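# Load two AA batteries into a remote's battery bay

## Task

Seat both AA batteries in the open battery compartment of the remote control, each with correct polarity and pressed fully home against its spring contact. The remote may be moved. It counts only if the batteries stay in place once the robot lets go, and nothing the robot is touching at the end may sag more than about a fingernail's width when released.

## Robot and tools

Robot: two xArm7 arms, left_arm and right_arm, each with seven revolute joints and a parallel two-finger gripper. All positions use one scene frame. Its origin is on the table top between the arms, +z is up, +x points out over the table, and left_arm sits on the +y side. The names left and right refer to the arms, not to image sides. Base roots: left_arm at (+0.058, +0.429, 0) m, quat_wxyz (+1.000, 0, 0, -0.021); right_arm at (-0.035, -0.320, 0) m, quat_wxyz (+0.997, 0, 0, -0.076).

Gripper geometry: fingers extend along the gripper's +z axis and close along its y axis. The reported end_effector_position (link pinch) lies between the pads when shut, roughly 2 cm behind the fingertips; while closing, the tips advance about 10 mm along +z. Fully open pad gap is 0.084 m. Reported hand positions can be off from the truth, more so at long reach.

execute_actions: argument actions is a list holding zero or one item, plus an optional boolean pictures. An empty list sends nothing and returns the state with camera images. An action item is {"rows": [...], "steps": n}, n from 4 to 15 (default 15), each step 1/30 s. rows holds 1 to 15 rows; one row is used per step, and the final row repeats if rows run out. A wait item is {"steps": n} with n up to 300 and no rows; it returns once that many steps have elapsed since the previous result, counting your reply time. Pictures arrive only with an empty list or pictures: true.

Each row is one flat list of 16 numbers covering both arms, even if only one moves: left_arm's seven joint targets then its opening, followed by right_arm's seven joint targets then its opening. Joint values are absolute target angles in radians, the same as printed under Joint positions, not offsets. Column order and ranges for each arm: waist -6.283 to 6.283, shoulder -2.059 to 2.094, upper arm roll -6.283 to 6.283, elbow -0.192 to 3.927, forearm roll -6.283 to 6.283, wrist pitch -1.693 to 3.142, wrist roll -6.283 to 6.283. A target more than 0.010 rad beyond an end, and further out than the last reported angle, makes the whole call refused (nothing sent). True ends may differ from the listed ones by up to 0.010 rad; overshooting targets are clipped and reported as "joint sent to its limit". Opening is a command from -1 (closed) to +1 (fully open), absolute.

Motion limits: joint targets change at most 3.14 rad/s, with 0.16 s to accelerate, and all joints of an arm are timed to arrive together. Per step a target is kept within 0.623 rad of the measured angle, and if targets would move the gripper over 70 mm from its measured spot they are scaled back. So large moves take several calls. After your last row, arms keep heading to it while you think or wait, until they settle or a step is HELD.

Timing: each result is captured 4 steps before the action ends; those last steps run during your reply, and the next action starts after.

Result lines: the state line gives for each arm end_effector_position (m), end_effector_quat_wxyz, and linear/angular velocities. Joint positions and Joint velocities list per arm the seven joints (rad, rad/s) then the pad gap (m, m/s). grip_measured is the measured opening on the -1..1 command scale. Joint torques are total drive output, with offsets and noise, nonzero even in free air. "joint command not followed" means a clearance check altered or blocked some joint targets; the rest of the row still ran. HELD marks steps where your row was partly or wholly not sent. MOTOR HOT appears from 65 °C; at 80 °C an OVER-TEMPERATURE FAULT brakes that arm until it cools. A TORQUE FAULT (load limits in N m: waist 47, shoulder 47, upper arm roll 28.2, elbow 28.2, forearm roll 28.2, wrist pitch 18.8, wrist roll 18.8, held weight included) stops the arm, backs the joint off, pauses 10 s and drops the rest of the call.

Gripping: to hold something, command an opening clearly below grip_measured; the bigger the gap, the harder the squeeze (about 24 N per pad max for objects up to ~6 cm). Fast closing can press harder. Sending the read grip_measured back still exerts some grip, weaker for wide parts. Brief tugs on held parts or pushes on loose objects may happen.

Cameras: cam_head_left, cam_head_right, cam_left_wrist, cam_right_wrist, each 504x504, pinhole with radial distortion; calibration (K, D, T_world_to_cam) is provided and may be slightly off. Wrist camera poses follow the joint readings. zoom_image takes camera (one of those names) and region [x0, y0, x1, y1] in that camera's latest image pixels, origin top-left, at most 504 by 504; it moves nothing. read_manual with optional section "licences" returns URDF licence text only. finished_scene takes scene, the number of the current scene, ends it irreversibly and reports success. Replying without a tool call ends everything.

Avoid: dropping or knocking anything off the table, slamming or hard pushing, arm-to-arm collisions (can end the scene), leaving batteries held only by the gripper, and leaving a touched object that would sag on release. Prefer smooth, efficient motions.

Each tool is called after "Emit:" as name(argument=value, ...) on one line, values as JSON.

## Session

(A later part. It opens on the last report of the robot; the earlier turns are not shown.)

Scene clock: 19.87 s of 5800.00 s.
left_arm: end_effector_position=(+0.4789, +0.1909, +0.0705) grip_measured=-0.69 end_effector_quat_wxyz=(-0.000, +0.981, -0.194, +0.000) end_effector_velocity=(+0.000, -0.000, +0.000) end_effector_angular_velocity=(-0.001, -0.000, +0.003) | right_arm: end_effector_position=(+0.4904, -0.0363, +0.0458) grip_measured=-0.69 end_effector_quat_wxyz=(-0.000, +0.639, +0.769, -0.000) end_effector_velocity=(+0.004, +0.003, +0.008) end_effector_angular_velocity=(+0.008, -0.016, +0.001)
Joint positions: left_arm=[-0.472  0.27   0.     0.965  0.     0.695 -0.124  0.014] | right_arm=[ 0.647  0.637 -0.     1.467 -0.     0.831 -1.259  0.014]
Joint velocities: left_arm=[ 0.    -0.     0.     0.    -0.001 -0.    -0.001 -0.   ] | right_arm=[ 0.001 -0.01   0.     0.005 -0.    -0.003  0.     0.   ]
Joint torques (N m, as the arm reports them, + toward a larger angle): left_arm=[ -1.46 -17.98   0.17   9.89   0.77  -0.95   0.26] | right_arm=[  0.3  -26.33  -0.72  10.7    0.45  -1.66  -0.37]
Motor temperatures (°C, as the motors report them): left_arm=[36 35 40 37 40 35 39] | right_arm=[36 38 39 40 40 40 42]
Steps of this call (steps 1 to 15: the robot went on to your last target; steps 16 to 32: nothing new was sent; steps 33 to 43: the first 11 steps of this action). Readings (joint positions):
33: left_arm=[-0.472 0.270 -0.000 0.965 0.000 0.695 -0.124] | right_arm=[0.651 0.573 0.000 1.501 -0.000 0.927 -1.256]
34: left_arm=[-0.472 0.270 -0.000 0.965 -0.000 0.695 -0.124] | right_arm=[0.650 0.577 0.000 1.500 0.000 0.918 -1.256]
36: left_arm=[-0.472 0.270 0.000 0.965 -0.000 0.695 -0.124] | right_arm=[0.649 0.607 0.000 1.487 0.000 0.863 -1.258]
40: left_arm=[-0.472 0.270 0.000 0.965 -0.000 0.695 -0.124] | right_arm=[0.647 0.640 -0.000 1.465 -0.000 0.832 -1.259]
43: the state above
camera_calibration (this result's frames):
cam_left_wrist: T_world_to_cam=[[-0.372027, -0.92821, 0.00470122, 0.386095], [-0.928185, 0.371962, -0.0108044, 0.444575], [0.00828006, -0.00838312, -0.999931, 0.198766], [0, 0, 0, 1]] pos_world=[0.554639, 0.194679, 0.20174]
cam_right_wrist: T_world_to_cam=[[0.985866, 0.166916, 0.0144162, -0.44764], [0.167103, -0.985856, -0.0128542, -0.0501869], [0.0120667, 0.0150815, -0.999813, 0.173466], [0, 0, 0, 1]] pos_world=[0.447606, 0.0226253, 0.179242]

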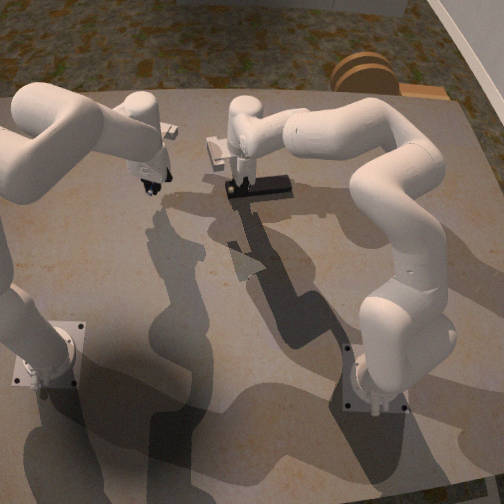

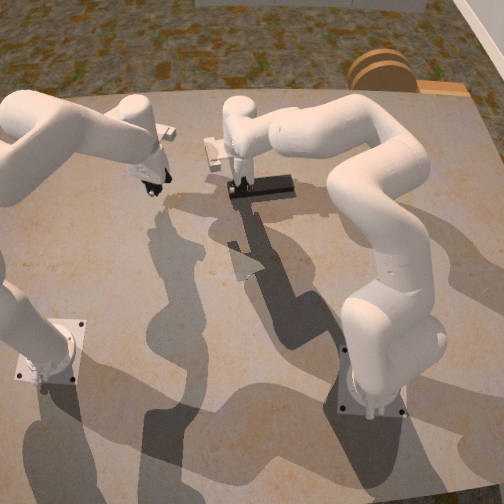

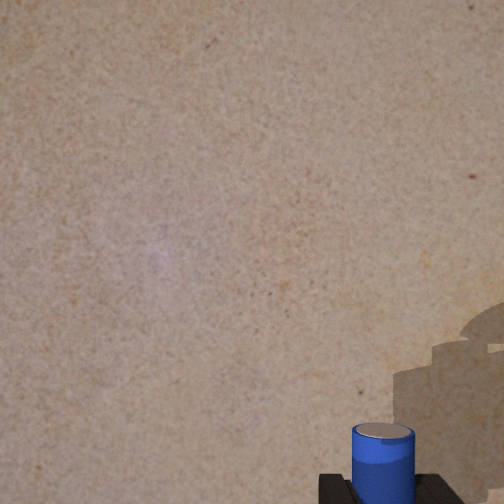

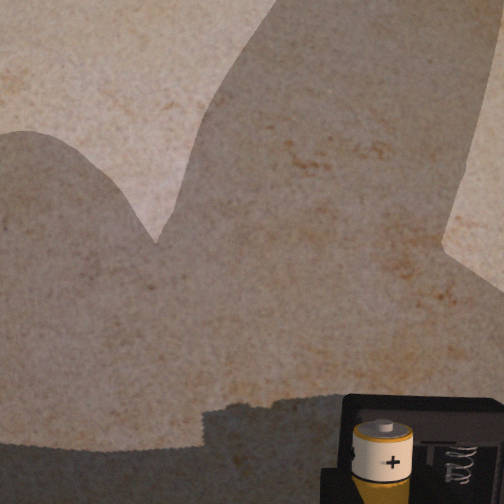

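Emit:
execute_actions(actions=[{"rows":[[-0.472,0.27,0,0.965,0,0.695,-0.124,-0.9, 0.6464,0.6218,0,1.5191,0,0.8973,-1.2602,-0.9]],"steps":15}], pictures=true)

Scene clock: 20.77 s of 5800.00 s.
left_arm: end_effector_position=(+0.4789, +0.1909, +0.0705) grip_measured=-0.69 end_effector_quat_wxyz=(-0.000, +0.981, -0.194, +0.000) end_effector_velocity=(-0.000, +0.000, -0.000) end_effector_angular_velocity=(+0.002, -0.000, -0.002) | right_arm: end_effector_position=(+0.4970, -0.0334, +0.0690) grip_measured=-0.69 end_effector_quat_wxyz=(-0.000, +0.639, +0.769, -0.001) end_effector_velocity=(-0.016, -0.006, -0.026) end_effector_angular_velocity=(-0.027, +0.052, +0.004)
Joint positions: left_arm=[-0.472  0.27   0.     0.965  0.     0.695 -0.124  0.014] | right_arm=[ 0.646  0.623  0.     1.518 -0.     0.897 -1.26   0.014]
Joint velocities: left_arm=[ 0.     0.     0.    -0.     0.002 -0.     0.    -0.   ] | right_arm=[ 0.002  0.026  0.002 -0.025  0.     0.007 -0.001 -0.   ]
Joint torques (N m, as the arm reports them, + toward a larger angle): left_arm=[ -2.08 -18.02   0.32  10.04   0.85  -0.91   0.13] | right_arm=[  0.24 -29.22  -0.79  12.47   0.52  -1.95  -0.37]
Motor temperatures (°C, as the motors report them): left_arm=[36 35 40 37 40 35 39] | right_arm=[36 39 38 40 40 40 42]
Steps of this call (steps 1 to 4: the last 4 steps of your previous action; steps 5 to 15: the robot went on to your last target; step 16: nothing new was sent; steps 17 to 27: the first 11 steps of this action). Readings (joint positions):
17: left_arm=[-0.472 0.270 0.000 0.965 0.000 0.695 -0.124] | right_arm=[0.647 0.637 0.000 1.468 -0.000 0.831 -1.259]
18: left_arm=[-0.472 0.270 -0.000 0.965 -0.000 0.695 -0.124] | right_arm=[0.647 0.636 0.000 1.473 -0.000 0.841 -1.259]
20: left_arm=[-0.472 0.270 -0.000 0.965 -0.000 0.695 -0.124] | right_arm=[0.647 0.629 0.000 1.502 -0.000 0.882 -1.260]
24: left_arm=[-0.472 0.270 -0.000 0.965 0.000 0.695 -0.124] | right_arm=[0.646 0.618 -0.000 1.523 0.000 0.896 -1.260]
27: the state above
camera_calibration (this result's frames):
cam_left_wrist: T_world_to_cam=[[-0.372027, -0.92821, 0.00470118, 0.386095], [-0.928185, 0.371962, -0.010804, 0.444575], [0.0082797, -0.00838293, -0.999931, 0.198766], [0, 0, 0, 1]] pos_world=[0.554639, 0.194679, 0.20174]
cam_right_wrist: T_world_to_cam=[[0.985882, 0.166952, 0.0128075, -0.454859], [0.167109, -0.985862, -0.0123184, -0.0481268], [0.0105699, 0.0142847, -0.999842, 0.19725], [0, 0, 0, 1]] pos_world=[0.454394, 0.0256756, 0.202451]

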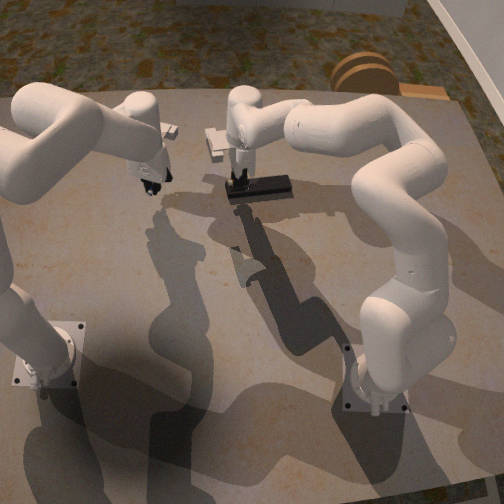

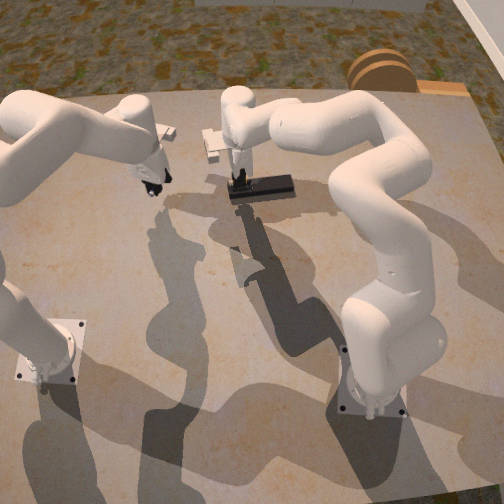

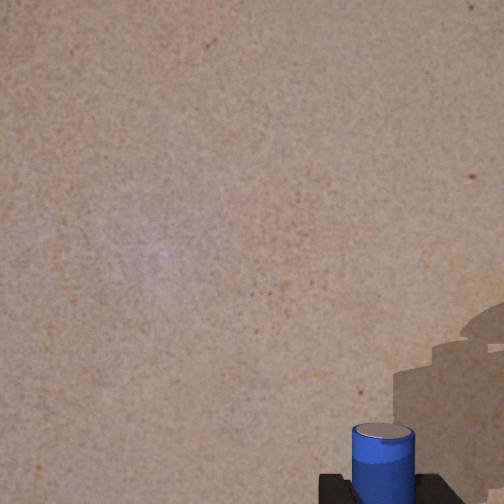

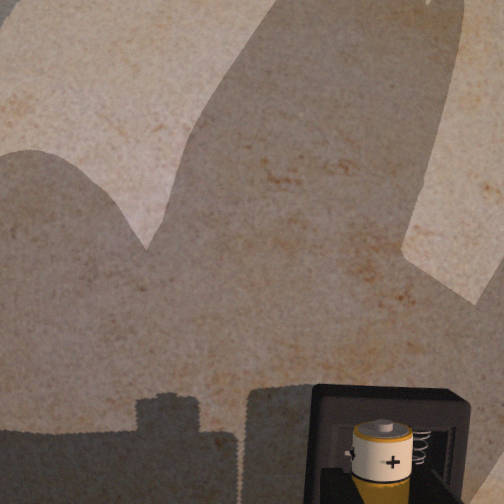

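Emit:
zoom_image(camera="cam_right_wrist", region=[280, 360, 504, 504])

Region (280, 360, 504, 504) of cam_right_wrist's 504x504 image, scaled by 2.250, with more detail than that image has; it fills the top 324 rows of this view, and the rest is white.

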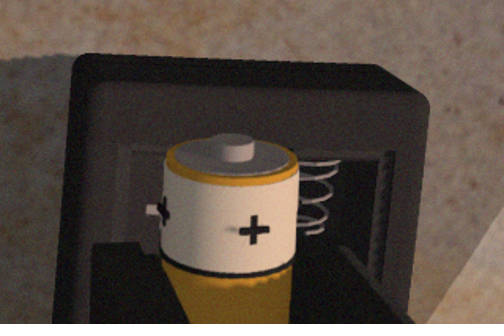

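Emit:
execute_actions(actions=[{"rows":[[-0.472,0.27,0,0.965,0,0.695,-0.124,-0.9, 0.6451,0.63,0,1.5211,0,0.891,-1.2015,-0.9],[-0.472,0.27,0,0.965,0,0.695,-0.124,-0.9, 0.6451,0.63,0,1.5211,0,0.891,-1.2015,-0.9],[-0.472,0.27,0,0.965,0,0.695,-0.124,-0.9, 0.6451,0.63,0,1.5211,0,0.891,-1.2015,-0.9],[-0.472,0.27,0,0.965,0,0.695,-0.124,-0.9, 0.6451,0.65,0,1.5211,0,0.871,-1.2015,-0.9],[-0.472,0.27,0,0.965,0,0.695,-0.124,-0.9, 0.6451,0.66,0,1.5211,0,0.861,-1.2015,-0.9],[-0.472,0.27,0,0.965,0,0.695,-0.124,-0.9, 0.6451,0.6721,0,1.5211,0,0.849,-1.2015,-0.9]],"steps":15}])

Emit:
execute_actions(actions=[])

Emit:
zoom_image(camera="cam_right_wrist", region=[280, 360, 504, 504])

Emit:
zoom_image(camera="cam_head_left", region=[215, 150, 285, 210])

Scene clock: 22.23 s of 5800.00 s.
left_arm: end_effector_position=(+0.4789, +0.1909, +0.0705) grip_measured=-0.69 end_effector_quat_wxyz=(-0.000, +0.981, -0.194, +0.000) end_effector_velocity=(-0.001, -0.000, -0.001) end_effector_angular_velocity=(+0.001, +0.002, -0.001) | right_arm: end_effector_position=(+0.5004, -0.0325, +0.0444) grip_measured=-0.69 end_effector_quat_wxyz=(+0.000, +0.662, +0.749, +0.000) end_effector_velocity=(+0.001, +0.003, +0.001) end_effector_angular_velocity=(+0.006, -0.008, +0.002)
Joint positions: left_arm=[-0.472  0.27  -0.     0.965  0.     0.695 -0.124  0.014] | right_arm=[ 0.645  0.672  0.     1.522 -0.     0.849 -1.202  0.014]
Joint velocities: left_arm=[-0.001  0.    -0.    -0.001 -0.     0.    -0.    -0.   ] | right_arm=[ 0.001 -0.002  0.001 -0.001  0.    -0.01  -0.    -0.   ]
Joint torques (N m, as the arm reports them, + toward a larger angle): left_arm=[ -1.84 -18.43   0.25   9.92   0.62  -0.95   0.17] | right_arm=[  0.34 -25.67  -0.62  10.09   0.48  -1.36  -0.32]
Motor temperatures (°C, as the motors report them): left_arm=[36 35 40 37 40 35 39] | right_arm=[36 39 38 40 40 40 42]
Steps of this call (steps 1 to 4: the last 4 steps of your previous action; steps 5 to 15: the robot went on to your last target; steps 16 to 33: nothing new was sent; steps 34 to 44: the first 11 steps of this action). Readings (joint positions):
34: left_arm=[-0.472 0.270 0.000 0.965 -0.000 0.695 -0.124] | right_arm=[0.646 0.622 0.000 1.519 -0.000 0.897 -1.259]
35: left_arm=[-0.472 0.270 -0.000 0.965 0.000 0.695 -0.124] | right_arm=[0.646 0.623 0.000 1.520 -0.000 0.896 -1.250]
37: left_arm=[-0.472 0.270 0.000 0.965 -0.000 0.695 -0.124] | right_arm=[0.645 0.628 0.000 1.521 0.000 0.891 -1.215]
41: left_arm=[-0.472 0.270 0.000 0.965 -0.000 0.695 -0.124] | right_arm=[0.645 0.668 -0.000 1.521 0.000 0.854 -1.202]
44: the state above

Scene clock: 22.37 s of 5800.00 s.
left_arm: end_effector_position=(+0.4789, +0.1909, +0.0705) grip_measured=-0.69 end_effector_quat_wxyz=(-0.000, +0.981, -0.194, +0.000) end_effector_velocity=(+0.000, -0.001, +0.000) end_effector_angular_velocity=(-0.001, -0.000, +0.001) | right_arm: end_effector_position=(+0.4996, -0.0328, +0.0432) grip_measured=-0.69 end_effector_quat_wxyz=(-0.000, +0.662, +0.749, -0.001) end_effector_velocity=(-0.000, -0.000, -0.001) end_effector_angular_velocity=(-0.000, +0.002, -0.001)
Joint positions: left_arm=[-0.472  0.27   0.     0.965 -0.     0.695 -0.124  0.014] | right_arm=[ 0.645  0.673  0.     1.52  -0.     0.849 -1.202  0.014]
Joint velocities: left_arm=[-0.001  0.     0.     0.001 -0.001 -0.    -0.001 -0.   ] | right_arm=[-0.001  0.002  0.     0.     0.001  0.     0.     0.   ]
Joint torques (N m, as the arm reports them, + toward a larger angle): left_arm=[ -2.03 -18.23   0.25  10.12   0.78  -0.94   0.11] | right_arm=[  0.28 -27.82  -0.62  11.42   0.4   -1.82  -0.4 ]
Motor temperatures (°C, as the motors report them): left_arm=[36 35 40 37 40 35 39] | right_arm=[36 39 38 40 40 40 42]
Kept back: nothing.
Steps of this call (steps 1 to 4: the last 4 steps of your previous action). Readings (joint positions):
1: left_arm=[-0.472 0.270 -0.000 0.965 0.000 0.695 -0.124] | right_arm=[0.645 0.672 0.000 1.521 0.000 0.849 -1.202]
2: left_arm=[-0.472 0.270 0.000 0.965 -0.000 0.695 -0.124] | right_arm=[0.645 0.672 0.000 1.521 0.000 0.849 -1.202]
4: the state above
camera_calibration (this result's frames):
cam_left_wrist: T_world_to_cam=[[-0.372026, -0.92821, 0.00470125, 0.386095], [-0.928185, 0.371962, -0.010804, 0.444575], [0.00827968, -0.008383, -0.999931, 0.198766], [0, 0, 0, 1]] pos_world=[0.554639, 0.194679, 0.20174]
cam_right_wrist: T_world_to_cam=[[0.994097, 0.10768, 0.013261, -0.463252], [0.107845, -0.99409, -0.0123999, -0.0189674], [0.0118474, 0.0137569, -0.999835, 0.170748], [0, 0, 0, 1]] pos_world=[0.460541, 0.0286787, 0.176628]

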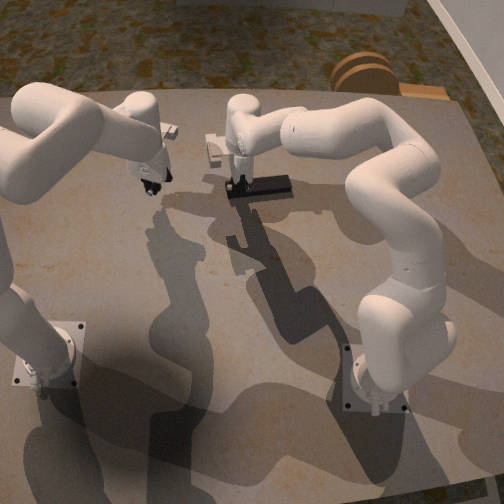

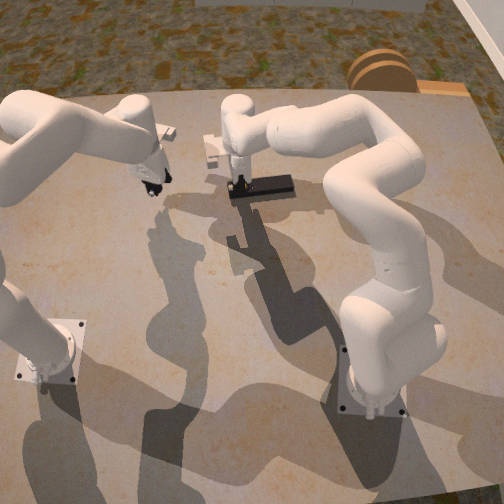

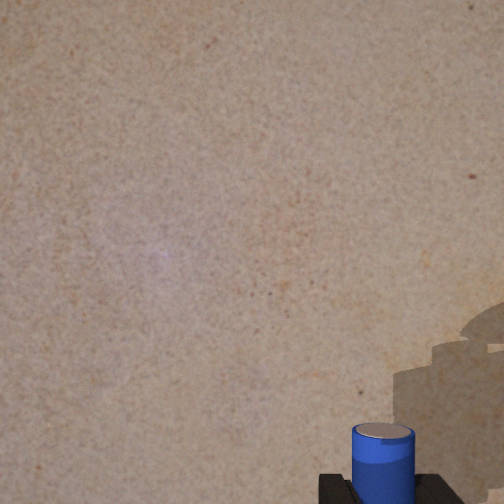

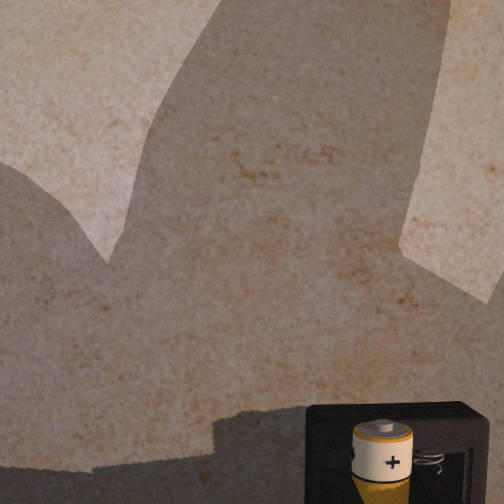

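Region (280, 360, 504, 504) of cam_right_wrist's 504x504 image, scaled by 2.250, with more detail than that image has; it fills the top 324 rows of this view, and the rest is white.

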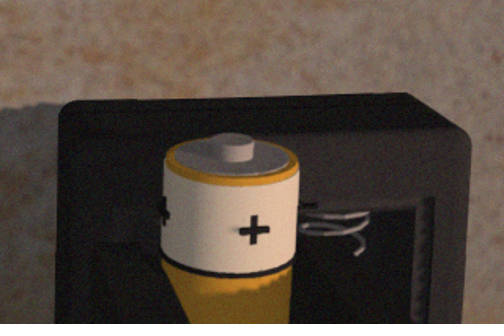

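Region (215, 150, 285, 210) of cam_head_left's 504x504 image, scaled by 7.200, with more detail than that image has; it fills the top 432 rows of this view, and the rest is white.

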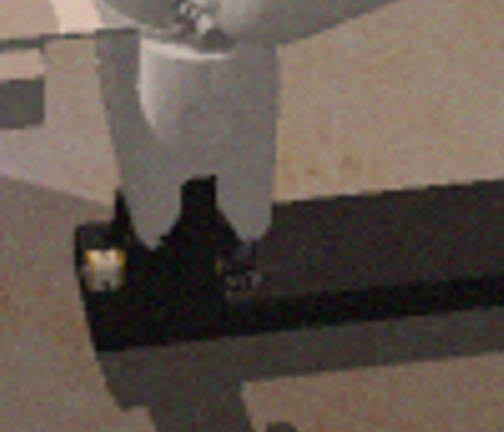

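Emit:
execute_actions(actions=[{"rows":[[-0.472,0.27,0,0.965,0,0.695,-0.124,-0.9, 0.6451,0.6721,0,1.5211,0,0.849,-1.2015,-0.68],[-0.472,0.27,0,0.965,0,0.695,-0.124,-0.9, 0.6451,0.6721,0,1.5211,0,0.849,-1.2015,-0.62],[-0.472,0.27,0,0.965,0,0.695,-0.124,-0.9, 0.6451,0.6721,0,1.5211,0,0.849,-1.2015,-0.55],[-0.472,0.27,0,0.965,0,0.695,-0.124,-0.9, 0.6451,0.6721,0,1.5211,0,0.849,-1.2015,-0.4],[-0.472,0.27,0,0.965,0,0.695,-0.124,-0.9, 0.6451,0.6721,0,1.5211,0,0.849,-1.2015,-0.4],[-0.472,0.27,0,0.965,0,0.695,-0.124,-0.9, 0.6451,0.6721,0,1.5211,0,0.849,-1.2015,-0.4],[-0.472,0.27,0,0.965,0,0.695,-0.124,-0.9, 0.6451,0.6721,0,1.5211,0,0.849,-1.2015,-0.4],[-0.472,0.27,0,0.965,0,0.695,-0.124,-0.9, 0.6451,0.6721,0,1.5211,0,0.849,-1.2015,-0.4],[-0.472,0.27,0,0.965,0,0.695,-0.124,-0.9, 0.6451,0.59,0,1.53,0,0.94,-1.2015,-0.4]],"steps":15}])

Emit:
execute_actions(actions=[{"steps":6}], pictures=true)

Emit:
zoom_image(camera="cam_right_wrist", region=[280, 360, 504, 504])

Emit:
zoom_image(camera="cam_head_left", region=[215, 150, 285, 210])

Scene clock: 23.20 s of 5800.00 s.
left_arm: end_effector_position=(+0.4789, +0.1909, +0.0705) grip_measured=-0.69 end_effector_quat_wxyz=(-0.000, +0.981, -0.194, +0.000) end_effector_velocity=(+0.001, -0.001, +0.001) end_effector_angular_velocity=(-0.002, -0.002, -0.001) | right_arm: end_effector_position=(+0.4956, -0.0350, +0.0539) grip_measured=-0.42 end_effector_quat_wxyz=(-0.003, +0.662, +0.749, -0.007) end_effector_velocity=(-0.095, -0.050, +0.315) end_effector_angular_velocity=(-0.134, +0.250, +0.004)
Joint positions: left_arm=[-0.472  0.27   0.     0.965 -0.     0.695 -0.124  0.014] | right_arm=[ 0.645  0.65   0.     1.518 -0.     0.884 -1.201  0.026]
Joint velocities: left_arm=[-0.001 -0.    -0.     0.002 -0.001  0.     0.001  0.   ] | right_arm=[ 0.001 -0.666  0.002 -0.056 -0.001  0.893 -0.001 -0.   ]
Joint torques (N m, as the arm reports them, + toward a larger angle): left_arm=[ -1.82 -18.23   0.26  10.09   0.5   -0.89   0.12] | right_arm=[  0.06 -48.26  -0.88  20.54   0.69  -3.79  -0.36]
Motor temperatures (°C, as the motors report them): left_arm=[36 35 40 37 40 35 39] | right_arm=[36 39 38 40 40 40 42]
Steps of this call (steps 1 to 14: the robot went on to your last target; steps 15 to 25: the first 11 steps of this action). Readings (joint positions):
15: left_arm=[-0.472 0.270 0.000 0.965 0.000 0.695 -0.124] | right_arm=[0.645 0.672 0.000 1.521 0.000 0.849 -1.202]
16: left_arm=[-0.472 0.270 0.000 0.965 -0.000 0.695 -0.124] | right_arm=[0.645 0.672 0.000 1.521 0.000 0.849 -1.202]
18: left_arm=[-0.472 0.270 0.000 0.965 0.000 0.695 -0.124] | right_arm=[0.645 0.672 0.000 1.521 0.000 0.849 -1.202]
22: left_arm=[-0.472 0.270 -0.000 0.965 -0.000 0.695 -0.124] | right_arm=[0.645 0.672 0.000 1.521 0.000 0.849 -1.202]
25: the state above

Scene clock: 23.40 s of 5800.00 s.
left_arm: end_effector_position=(+0.4789, +0.1909, +0.0705) grip_measured=-0.69 end_effector_quat_wxyz=(-0.000, +0.981, -0.194, +0.000) end_effector_velocity=(+0.000, -0.000, +0.000) end_effector_angular_velocity=(+0.000, -0.001, -0.000) | right_arm: end_effector_position=(+0.5006, -0.0325, +0.0957) grip_measured=-0.42 end_effector_quat_wxyz=(+0.002, +0.662, +0.749, +0.006) end_effector_velocity=(-0.066, -0.034, -0.114) end_effector_angular_velocity=(-0.125, +0.231, +0.002)
Joint positions: left_arm=[-0.472  0.27  -0.     0.965 -0.     0.695 -0.124  0.014] | right_arm=[ 0.645  0.585 -0.     1.535  0.     0.938 -1.201  0.026]
Joint velocities: left_arm=[-0.     0.    -0.     0.001  0.001  0.    -0.001  0.   ] | right_arm=[ 0.001  0.101  0.001 -0.124 -0.001  0.037  0.    -0.   ]
Joint torques (N m, as the arm reports them, + toward a larger angle): left_arm=[ -1.82 -18.33   0.32  10.27   0.82  -0.94   0.22] | right_arm=[  0.68 -25.4   -0.49  10.83   0.49  -1.44  -0.4 ]
Motor temperatures (°C, as the motors report them): left_arm=[36 35 40 37 40 35 39] | right_arm=[36 39 38 40 40 40 42]
Kept back: nothing.
Steps of this call (steps 1 to 4: the last 4 steps of your previous action; steps 5 to 6: the robot went on to your last target). Readings (joint positions):
1: left_arm=[-0.472 0.270 -0.000 0.965 -0.000 0.695 -0.124] | right_arm=[0.645 0.625 0.000 1.519 -0.000 0.912 -1.202]
2: left_arm=[-0.472 0.270 -0.000 0.965 0.000 0.695 -0.124] | right_arm=[0.645 0.603 0.000 1.527 -0.000 0.928 -1.202]
4: left_arm=[-0.472 0.270 -0.000 0.965 0.000 0.695 -0.124] | right_arm=[0.645 0.582 -0.000 1.539 0.000 0.936 -1.201]
6: the state above
camera_calibration (this result's frames):
cam_left_wrist: T_world_to_cam=[[-0.372027, -0.92821, 0.00470124, 0.386095], [-0.928185, 0.371962, -0.0108041, 0.444575], [0.00827975, -0.00838302, -0.999931, 0.198766], [0, 0, 0, 1]] pos_world=[0.554639, 0.194679, 0.20174]
cam_right_wrist: T_world_to_cam=[[0.993902, 0.107127, 0.0261227, -0.46614], [0.107603, -0.99404, -0.0175132, -0.0175189], [0.0240908, 0.0202173, -0.999505, 0.217253], [0, 0, 0, 1]] pos_world=[0.459949, 0.0281296, 0.229016]

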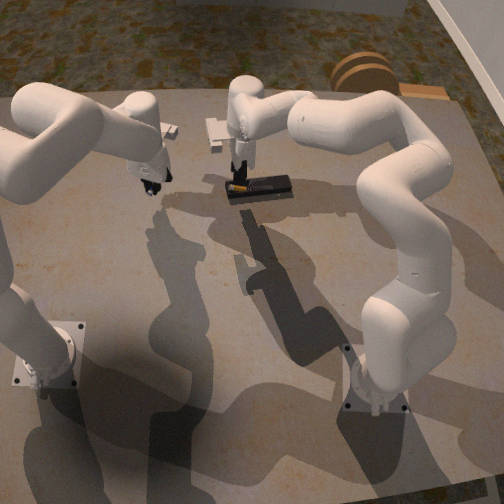

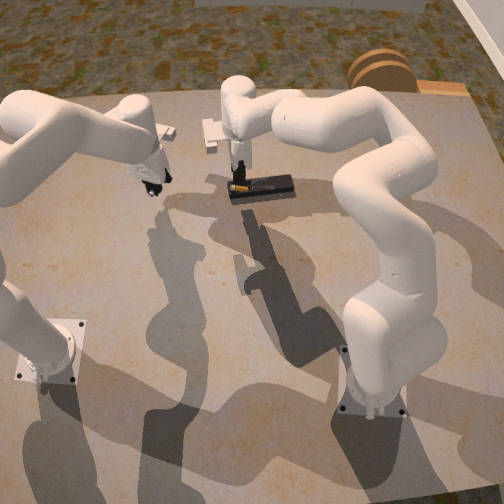

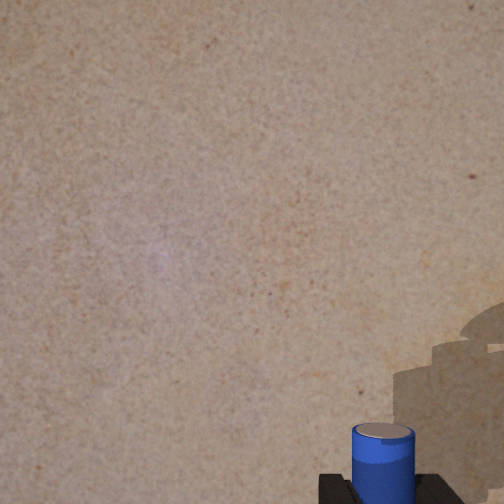

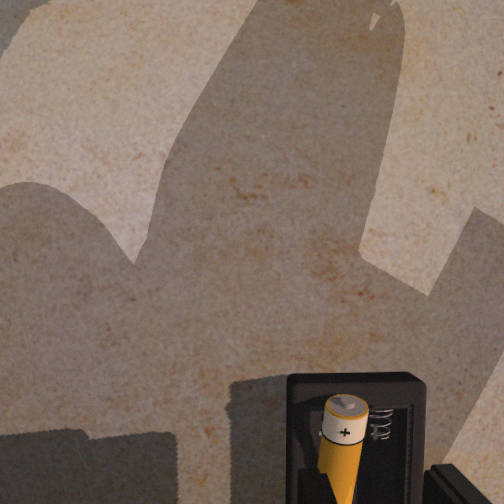

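Region (280, 360, 504, 504) of cam_right_wrist's 504x504 image, scaled by 2.250, with more detail than that image has; it fills the top 324 rows of this view, and the rest is white.

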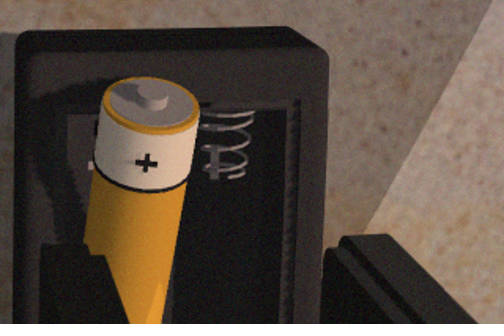

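Region (215, 150, 285, 210) of cam_head_left's 504x504 image, scaled by 7.200, with more detail than that image has; it fills the top 432 rows of this view, and the rest is white.

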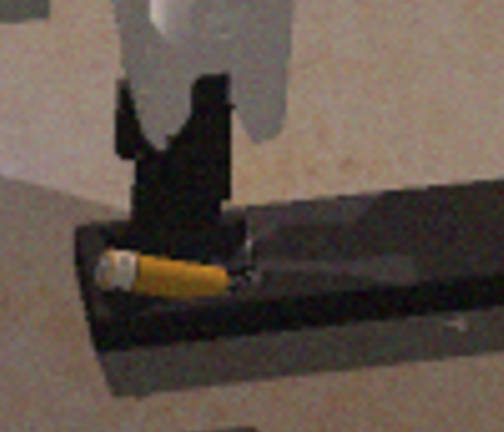

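Emit:
execute_actions(actions=[{"rows":[[-0.472,0.22,0,0.98,0,0.76,-0.4,-0.9, 0.60,0.4747,0,1.4374,0,0.9627,-0.6,1],[-0.472,0.22,0,0.98,0,0.76,-0.6,-0.9, 0.4434,0.4747,0,1.4374,0,0.9627,1.7384,1]],"steps":15}])

Emit:
execute_actions(actions=[{"rows":[[-0.472,0.22,0,0.98,0,0.76,-1.2,-0.9, 0.4434,0.4747,0,1.4374,0,0.9627,1.7384,1],[-0.472,0.22,0,0.98,0,0.76,-1.2,-0.9, 0.4434,0.4747,0,1.4374,0,0.9627,1.7384,1],[-0.472,0.22,0,0.98,0,0.76,-1.2,-0.9, 0.4434,0.4747,0,1.4374,0,0.9627,1.7384,1],[-0.472,0.22,0,0.98,0,0.76,-1.2,-0.9, 0.4434,0.4747,0,1.4374,0,0.9627,1.7384,1],[-0.472,0.22,0,0.98,0,0.76,-1.2,-0.9, 0.4434,0.4747,0,1.4374,0,0.9627,1.7384,1],[-0.472,0.22,0,0.98,0,0.76,-1.2,-0.9, 0.4434,0.4747,0,1.4374,0,0.9627,1.7384,1],[-0.7747,0.8626,0,1.9923,0,1.1297,-2.5113,-0.9, 0.4434,0.4747,0,1.4374,0,0.9627,1.7384,1]],"steps":15}])

Emit:
execute_actions(actions=[{"steps":25}], pictures=true)

Scene clock: 25.50 s of 5800.00 s.
left_arm: end_effector_position=(+0.4798, +0.1904, +0.0964) grip_measured=-0.69 end_effector_quat_wxyz=(+0.001, +0.999, +0.038, +0.002) end_effector_velocity=(-0.013, +0.007, -0.008) end_effector_angular_velocity=(+0.020, +0.041, +0.244) | right_arm: end_effector_position=(+0.5207, -0.1293, +0.1149) grip_measured=+1.00 end_effector_quat_wxyz=(+0.002, +0.912, +0.410, +0.001) end_effector_velocity=(+0.047, -0.282, +0.050) end_effector_angular_velocity=(+0.001, -0.003, -3.558)
Joint positions: left_arm=[-0.472  0.219  0.     0.982  0.     0.759 -0.59   0.014] | right_arm=[ 0.49   0.499 -0.007  1.459 -0.     0.958 -0.514  0.084]
Joint velocities: left_arm=[-0.     0.001 -0.    -0.014 -0.001  0.031 -0.243 -0.   ] | right_arm=[-0.462 -0.211 -0.018 -0.176  0.     0.043  3.08   0.013]
Joint torques (N m, as the arm reports them, + toward a larger angle): left_arm=[ -1.92 -15.93   0.12   9.61   0.66  -0.97   0.72] | right_arm=[ 14.61 -23.13   7.46  10.98   0.69  -1.88  -0.23]
Motor temperatures (°C, as the motors report them): left_arm=[36 35 39 37 40 35 39] | right_arm=[36 39 38 40 40 40 42]
Steps of this call (steps 1 to 30: the robot went on to your last target; steps 31 to 52: nothing new was sent; steps 53 to 63: the first 11 steps of this action). Readings (joint positions):
53: left_arm=[-0.472 0.270 -0.000 0.965 0.000 0.695 -0.125] | right_arm=[0.645 0.590 0.000 1.530 -0.000 0.940 -1.201]
54: left_arm=[-0.472 0.269 -0.000 0.965 0.000 0.697 -0.134] | right_arm=[0.645 0.589 0.000 1.528 0.000 0.940 -1.191]
56: left_arm=[-0.472 0.259 -0.000 0.967 0.000 0.712 -0.205] | right_arm=[0.637 0.577 0.003 1.517 0.000 0.943 -1.120]
60: left_arm=[-0.472 0.227 0.000 0.979 -0.000 0.749 -0.501] | right_arm=[0.554 0.526 0.003 1.480 0.000 0.952 -0.810]
63: the state above

Scene clock: 26.00 s of 5800.00 s.
left_arm: end_effector_position=(+0.4818, +0.1660, +0.0799) grip_measured=-0.69 end_effector_quat_wxyz=(-0.023, +0.950, +0.310, -0.018) end_effector_velocity=(-0.003, -0.449, -0.281) end_effector_angular_velocity=(+0.526, +0.674, +0.563) | right_arm: end_effector_position=(+0.5219, -0.1523, +0.1198) grip_measured=+1.00 end_effector_quat_wxyz=(+0.000, +0.929, -0.371, -0.000) end_effector_velocity=(+0.001, -0.004, +0.002) end_effector_angular_velocity=(+0.000, -0.001, -3.144)
Joint positions: left_arm=[-0.521  0.327  0.008  1.096  0.     0.828 -1.185  0.014] | right_arm=[0.444 0.475 0.    1.438 0.    0.963 1.053 0.084]
Joint velocities: left_arm=[-0.77   1.696 -0.     1.747  0.001  0.905 -1.338  0.   ] | right_arm=[-0.006 -0.004 -0.001 -0.001  0.001  0.     3.136  0.   ]
Joint torques (N m, as the arm reports them, + toward a larger angle): left_arm=[-15.87 -13.57  -8.21   8.03   0.63  -0.41  -0.38] | right_arm=[  0.83 -25.03  -0.46  11.46   0.48  -1.85   0.09]
Motor temperatures (°C, as the motors report them): left_arm=[36 35 40 37 40 35 39] | right_arm=[36 39 38 40 40 40 42]
Steps of this call (steps 1 to 4: the last 4 steps of your previous action; steps 5 to 15: the first 11 steps of this action). Readings (joint positions):
5: left_arm=[-0.472 0.221 -0.000 0.979 -0.000 0.760 -0.600] | right_arm=[0.454 0.480 0.000 1.442 0.000 0.962 0.007]
6: left_arm=[-0.472 0.221 -0.000 0.979 0.000 0.760 -0.610] | right_arm=[0.452 0.479 0.001 1.441 0.000 0.962 0.111]
8: left_arm=[-0.472 0.220 -0.000 0.980 0.000 0.760 -0.681] | right_arm=[0.449 0.477 0.002 1.439 0.000 0.962 0.321]
12: left_arm=[-0.474 0.224 0.001 0.984 -0.000 0.763 -1.015] | right_arm=[0.446 0.476 0.001 1.438 0.000 0.963 0.739]
15: the state above

Scene clock: 26.83 s of 5800.00 s.
left_arm: end_effector_position=(+0.5217, -0.0619, +0.0899) grip_measured=-0.69 end_effector_quat_wxyz=(-0.000, +0.661, +0.750, +0.001) end_effector_velocity=(-0.005, -0.008, +0.002) end_effector_angular_velocity=(-0.010, +0.001, -0.006) | right_arm: end_effector_position=(+0.5222, -0.1531, +0.1201) grip_measured=+1.00 end_effector_quat_wxyz=(-0.000, +0.749, -0.662, -0.000) end_effector_velocity=(+0.000, +0.000, +0.000) end_effector_angular_velocity=(+0.001, -0.001, -0.001)
Joint positions: left_arm=[-0.773  0.862  0.002  1.991  0.     1.13  -2.51   0.014] | right_arm=[ 0.443  0.475  0.     1.437 -0.     0.963  1.738  0.084]
Joint velocities: left_arm=[-0.006  0.001 -0.009  0.007 -0.001 -0.001 -0.005 -0.   ] | right_arm=[ 0.     0.001 -0.     0.001  0.001 -0.     0.     0.   ]
Joint torques (N m, as the arm reports them, + toward a larger angle): left_arm=[ -3.09 -27.16  -0.4   11.45   0.76  -0.83   0.21] | right_arm=[  0.49 -24.98  -0.6   11.63   0.35  -1.75  -0.33]
Motor temperatures (°C, as the motors report them): left_arm=[36 35 40 37 40 35 39] | right_arm=[36 39 38 40 40 40 42]
Kept back: nothing.
Steps of this call (steps 1 to 4: the last 4 steps of your previous action; steps 5 to 25: the robot went on to your last target). Readings (joint positions):
1: left_arm=[-0.547 0.383 0.006 1.152 0.000 0.857 -1.235] | right_arm=[0.444 0.475 0.000 1.438 0.000 0.963 1.158]
2: left_arm=[-0.572 0.434 0.002 1.206 0.000 0.885 -1.291] | right_arm=[0.444 0.475 0.000 1.437 0.000 0.963 1.262]
4: left_arm=[-0.616 0.527 -0.002 1.323 -0.000 0.936 -1.412] | right_arm=[0.444 0.475 0.000 1.437 0.000 0.963 1.469]
8: left_arm=[-0.681 0.663 -0.002 1.571 -0.000 1.012 -1.667] | right_arm=[0.444 0.475 0.000 1.437 0.000 0.963 1.714]
25: the state above
camera_calibration (this result's frames):
cam_left_wrist: T_world_to_cam=[[0.990941, 0.134192, 0.0052687, -0.478052], [0.134248, -0.990871, -0.0123332, -0.0599237], [0.0035656, 0.0129288, -0.99991, 0.219547], [0, 0, 0, 1]] pos_world=[0.480983, 0.00193542, 0.221307]
cam_right_wrist: T_world_to_cam=[[-0.994081, -0.107586, 0.0150735, 0.531198], [-0.107785, 0.994088, -0.013074, 0.277013], [-0.0135778, -0.0146213, -0.999801, 0.257904], [0, 0, 0, 1]] pos_world=[0.561414, -0.214455, 0.253467]

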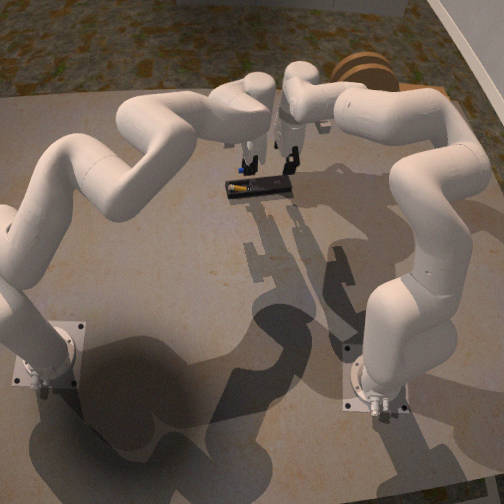

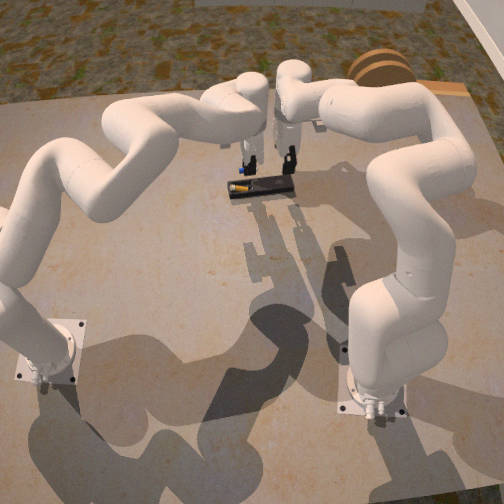

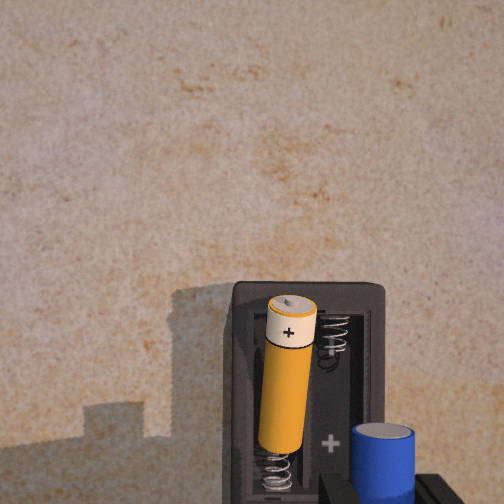

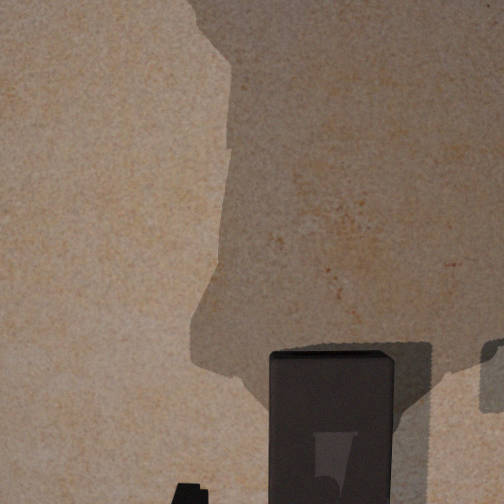

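Emit:
zoom_image(camera="cam_left_wrist", region=[200, 270, 450, 504])

Region (200, 270, 450, 504) of cam_left_wrist's 504x504 image, scaled by 2.016, with more detail than that image has; it fills the top 472 rows of this view, and the rest is white.

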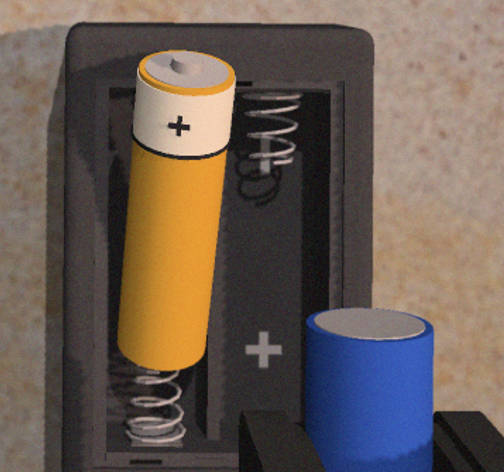

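Emit:
execute_actions(actions=[{"rows":[[-0.7736,0.8626,0,1.98,0,1.1174,-2.5102,-0.9, 0.38,0.4747,0,1.4374,0,0.9627,1.675,1],[-0.7736,0.8626,0,1.98,0,1.1174,-2.5102,-0.9, 0.38,0.4747,0,1.4374,0,0.9627,1.675,1],[-0.7736,0.8626,0,1.98,0,1.1174,-2.5102,-0.9, 0.38,0.4747,0,1.4374,0,0.9627,1.675,1],[-0.7736,0.875,0,1.95,0,1.075,-2.5102,-0.9, 0.38,0.4747,0,1.4374,0,0.9627,1.675,1],[-0.7736,0.875,0,1.95,0,1.075,-2.5102,-0.9, 0.38,0.4747,0,1.4374,0,0.9627,1.675,1],[-0.7736,0.8912,0,1.9156,0,1.0244,-2.5102,-0.9, 0.38,0.4747,0,1.4374,0,0.9627,1.675,1]],"steps":15}])

Emit:
execute_actions(actions=[{"steps":8}], pictures=true)

Emit:
zoom_image(camera="cam_left_wrist", region=[200, 270, 450, 504])

Scene clock: 28.53 s of 5800.00 s.
left_arm: end_effector_position=(+0.5177, -0.0595, +0.0485) grip_measured=-0.69 end_effector_quat_wxyz=(+0.001, +0.662, +0.750, +0.000) end_effector_velocity=(+0.013, -0.010, +0.031) end_effector_angular_velocity=(-0.052, -0.049, +0.002) | right_arm: end_effector_position=(+0.5312, -0.1870, +0.1200) grip_measured=+1.00 end_effector_quat_wxyz=(-0.000, +0.750, -0.661, -0.000) end_effector_velocity=(-0.016, +0.065, -0.001) end_effector_angular_velocity=(+0.030, +0.009, +0.107)
Joint positions: left_arm=[-0.773  0.891  0.     1.918  0.     1.025 -2.51   0.014] | right_arm=[0.381 0.475 0.002 1.437 0.    0.963 1.675 0.084]
Joint velocities: left_arm=[ 0.004 -0.044 -0.001 -0.003  0.    -0.03   0.001  0.   ] | right_arm=[ 0.049  0.001  0.065  0.     0.002  0.    -0.001  0.   ]
Joint torques (N m, as the arm reports them, + toward a larger angle): left_arm=[ -2.48 -21.03  -0.48   8.72   0.56  -0.41   0.17] | right_arm=[ -4.19 -24.93  -4.48  11.62   0.27  -1.68  -0.34]
Motor temperatures (°C, as the motors report them): left_arm=[36 35 40 37 40 35 39] | right_arm=[36 39 38 40 40 40 42]
Steps of this call (steps 1 to 30: the robot went on to your last target; steps 31 to 40: nothing new was sent; steps 41 to 51: the first 11 steps of this action). Readings (joint positions):
41: left_arm=[-0.775 0.863 -0.000 1.992 -0.000 1.129 -2.511] | right_arm=[0.443 0.475 0.000 1.437 0.000 0.963 1.738]
42: left_arm=[-0.774 0.862 -0.000 1.988 -0.000 1.124 -2.511] | right_arm=[0.436 0.475 0.003 1.437 0.000 0.963 1.728]
44: left_arm=[-0.774 0.862 -0.000 1.981 -0.000 1.118 -2.510] | right_arm=[0.400 0.475 0.008 1.437 0.000 0.963 1.690]
48: left_arm=[-0.773 0.881 0.000 1.934 0.000 1.046 -2.510] | right_arm=[0.374 0.475 -0.009 1.437 -0.000 0.963 1.676]
51: the state above

Scene clock: 28.80 s of 5800.00 s.
left_arm: end_effector_position=(+0.5167, -0.0589, +0.0467) grip_measured=-0.69 end_effector_quat_wxyz=(-0.000, +0.662, +0.750, -0.000) end_effector_velocity=(+0.001, -0.002, +0.002) end_effector_angular_velocity=(-0.004, -0.005, -0.002) | right_arm: end_effector_position=(+0.5317, -0.1890, +0.1201) grip_measured=+1.00 end_effector_quat_wxyz=(+0.000, +0.749, -0.662, +0.000) end_effector_velocity=(-0.000, +0.002, +0.000) end_effector_angular_velocity=(+0.002, -0.000, +0.002)
Joint positions: left_arm=[-0.774  0.892 -0.     1.915 -0.     1.025 -2.51   0.014] | right_arm=[ 0.38   0.475 -0.     1.437 -0.     0.963  1.675  0.084]
Joint velocities: left_arm=[-0.    -0.001 -0.     0.004  0.002 -0.002  0.    -0.   ] | right_arm=[ 0.001 -0.     0.003 -0.     0.001 -0.     0.001 -0.   ]
Joint torques (N m, as the arm reports them, + toward a larger angle): left_arm=[ -2.09 -26.07  -0.1   10.54   0.69  -0.62   0.13] | right_arm=[  0.9  -25.02  -0.31  11.62   0.38  -1.73  -0.33]
Motor temperatures (°C, as the motors report them): left_arm=[36 35 39 37 40 35 39] | right_arm=[36 39 38 41 40 40 42]
Kept back: nothing.
Steps of this call (steps 1 to 4: the last 4 steps of your previous action; steps 5 to 8: the robot went on to your last target). Readings (joint positions):
1: left_arm=[-0.773 0.890 0.000 1.918 0.000 1.025 -2.510] | right_arm=[0.382 0.475 0.003 1.437 0.000 0.963 1.675]
2: left_arm=[-0.774 0.891 0.000 1.916 0.000 1.025 -2.510] | right_arm=[0.382 0.475 0.004 1.437 0.000 0.963 1.675]
4: left_arm=[-0.774 0.892 -0.000 1.915 -0.000 1.025 -2.510] | right_arm=[0.381 0.475 0.002 1.437 0.000 0.963 1.675]
8: the state above
camera_calibration (this result's frames):
cam_left_wrist: T_world_to_cam=[[0.991225, 0.132119, 0.00413452, -0.473534], [0.132159, -0.991163, -0.0114388, -0.055858], [0.00258669, 0.0118848, -0.999926, 0.176736], [0, 0, 0, 1]] pos_world=[0.476304, 0.0050981, 0.178042]
cam_right_wrist: T_world_to_cam=[[-0.994144, -0.107011, 0.015037, 0.536945], [-0.107212, 0.994148, -0.0132683, 0.313512], [-0.0135291, -0.0148028, -0.999799, 0.257457], [0, 0, 0, 1]] pos_world=[0.570896, -0.250406, 0.253491]

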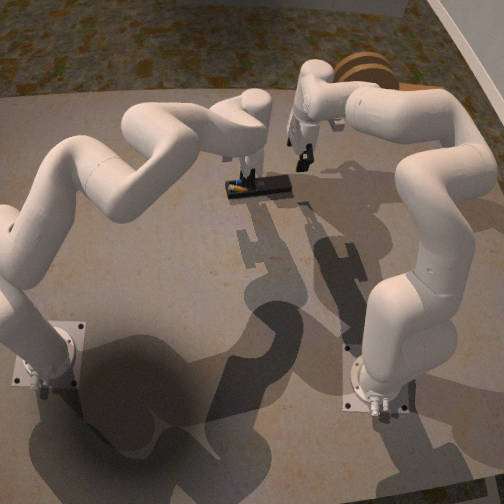

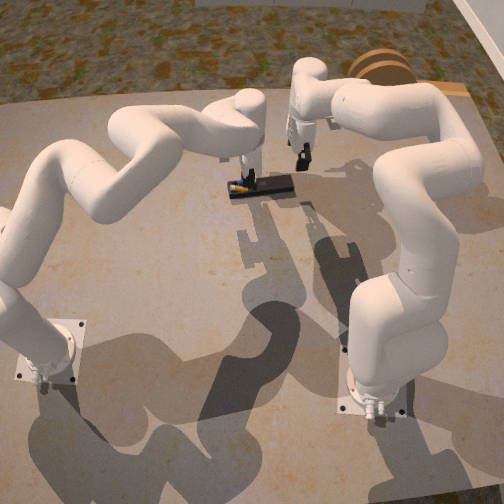

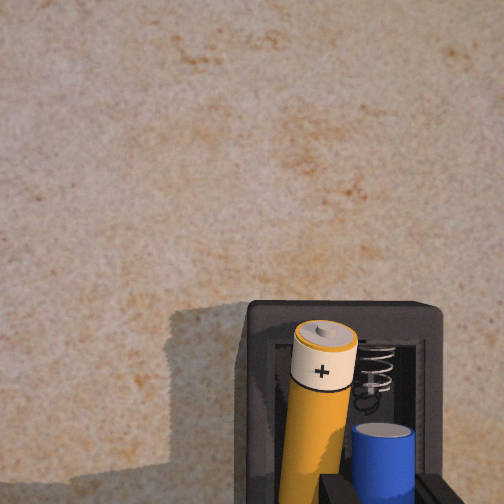

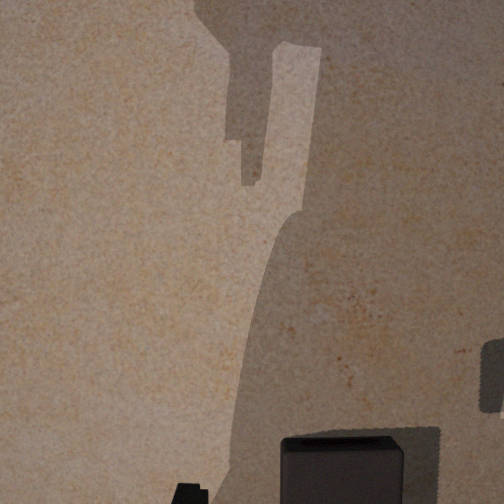

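Region (200, 270, 450, 504) of cam_left_wrist's 504x504 image, scaled by 2.016, with more detail than that image has; it fills the top 472 rows of this view, and the rest is white.

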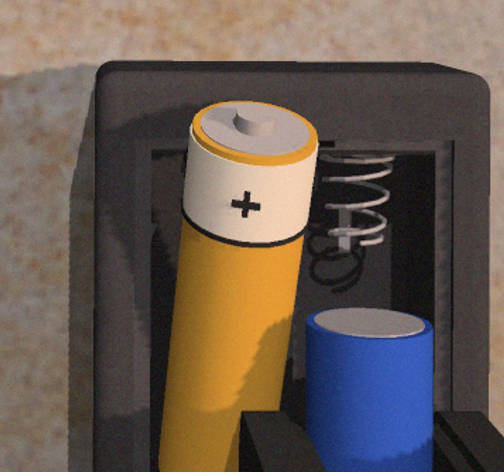

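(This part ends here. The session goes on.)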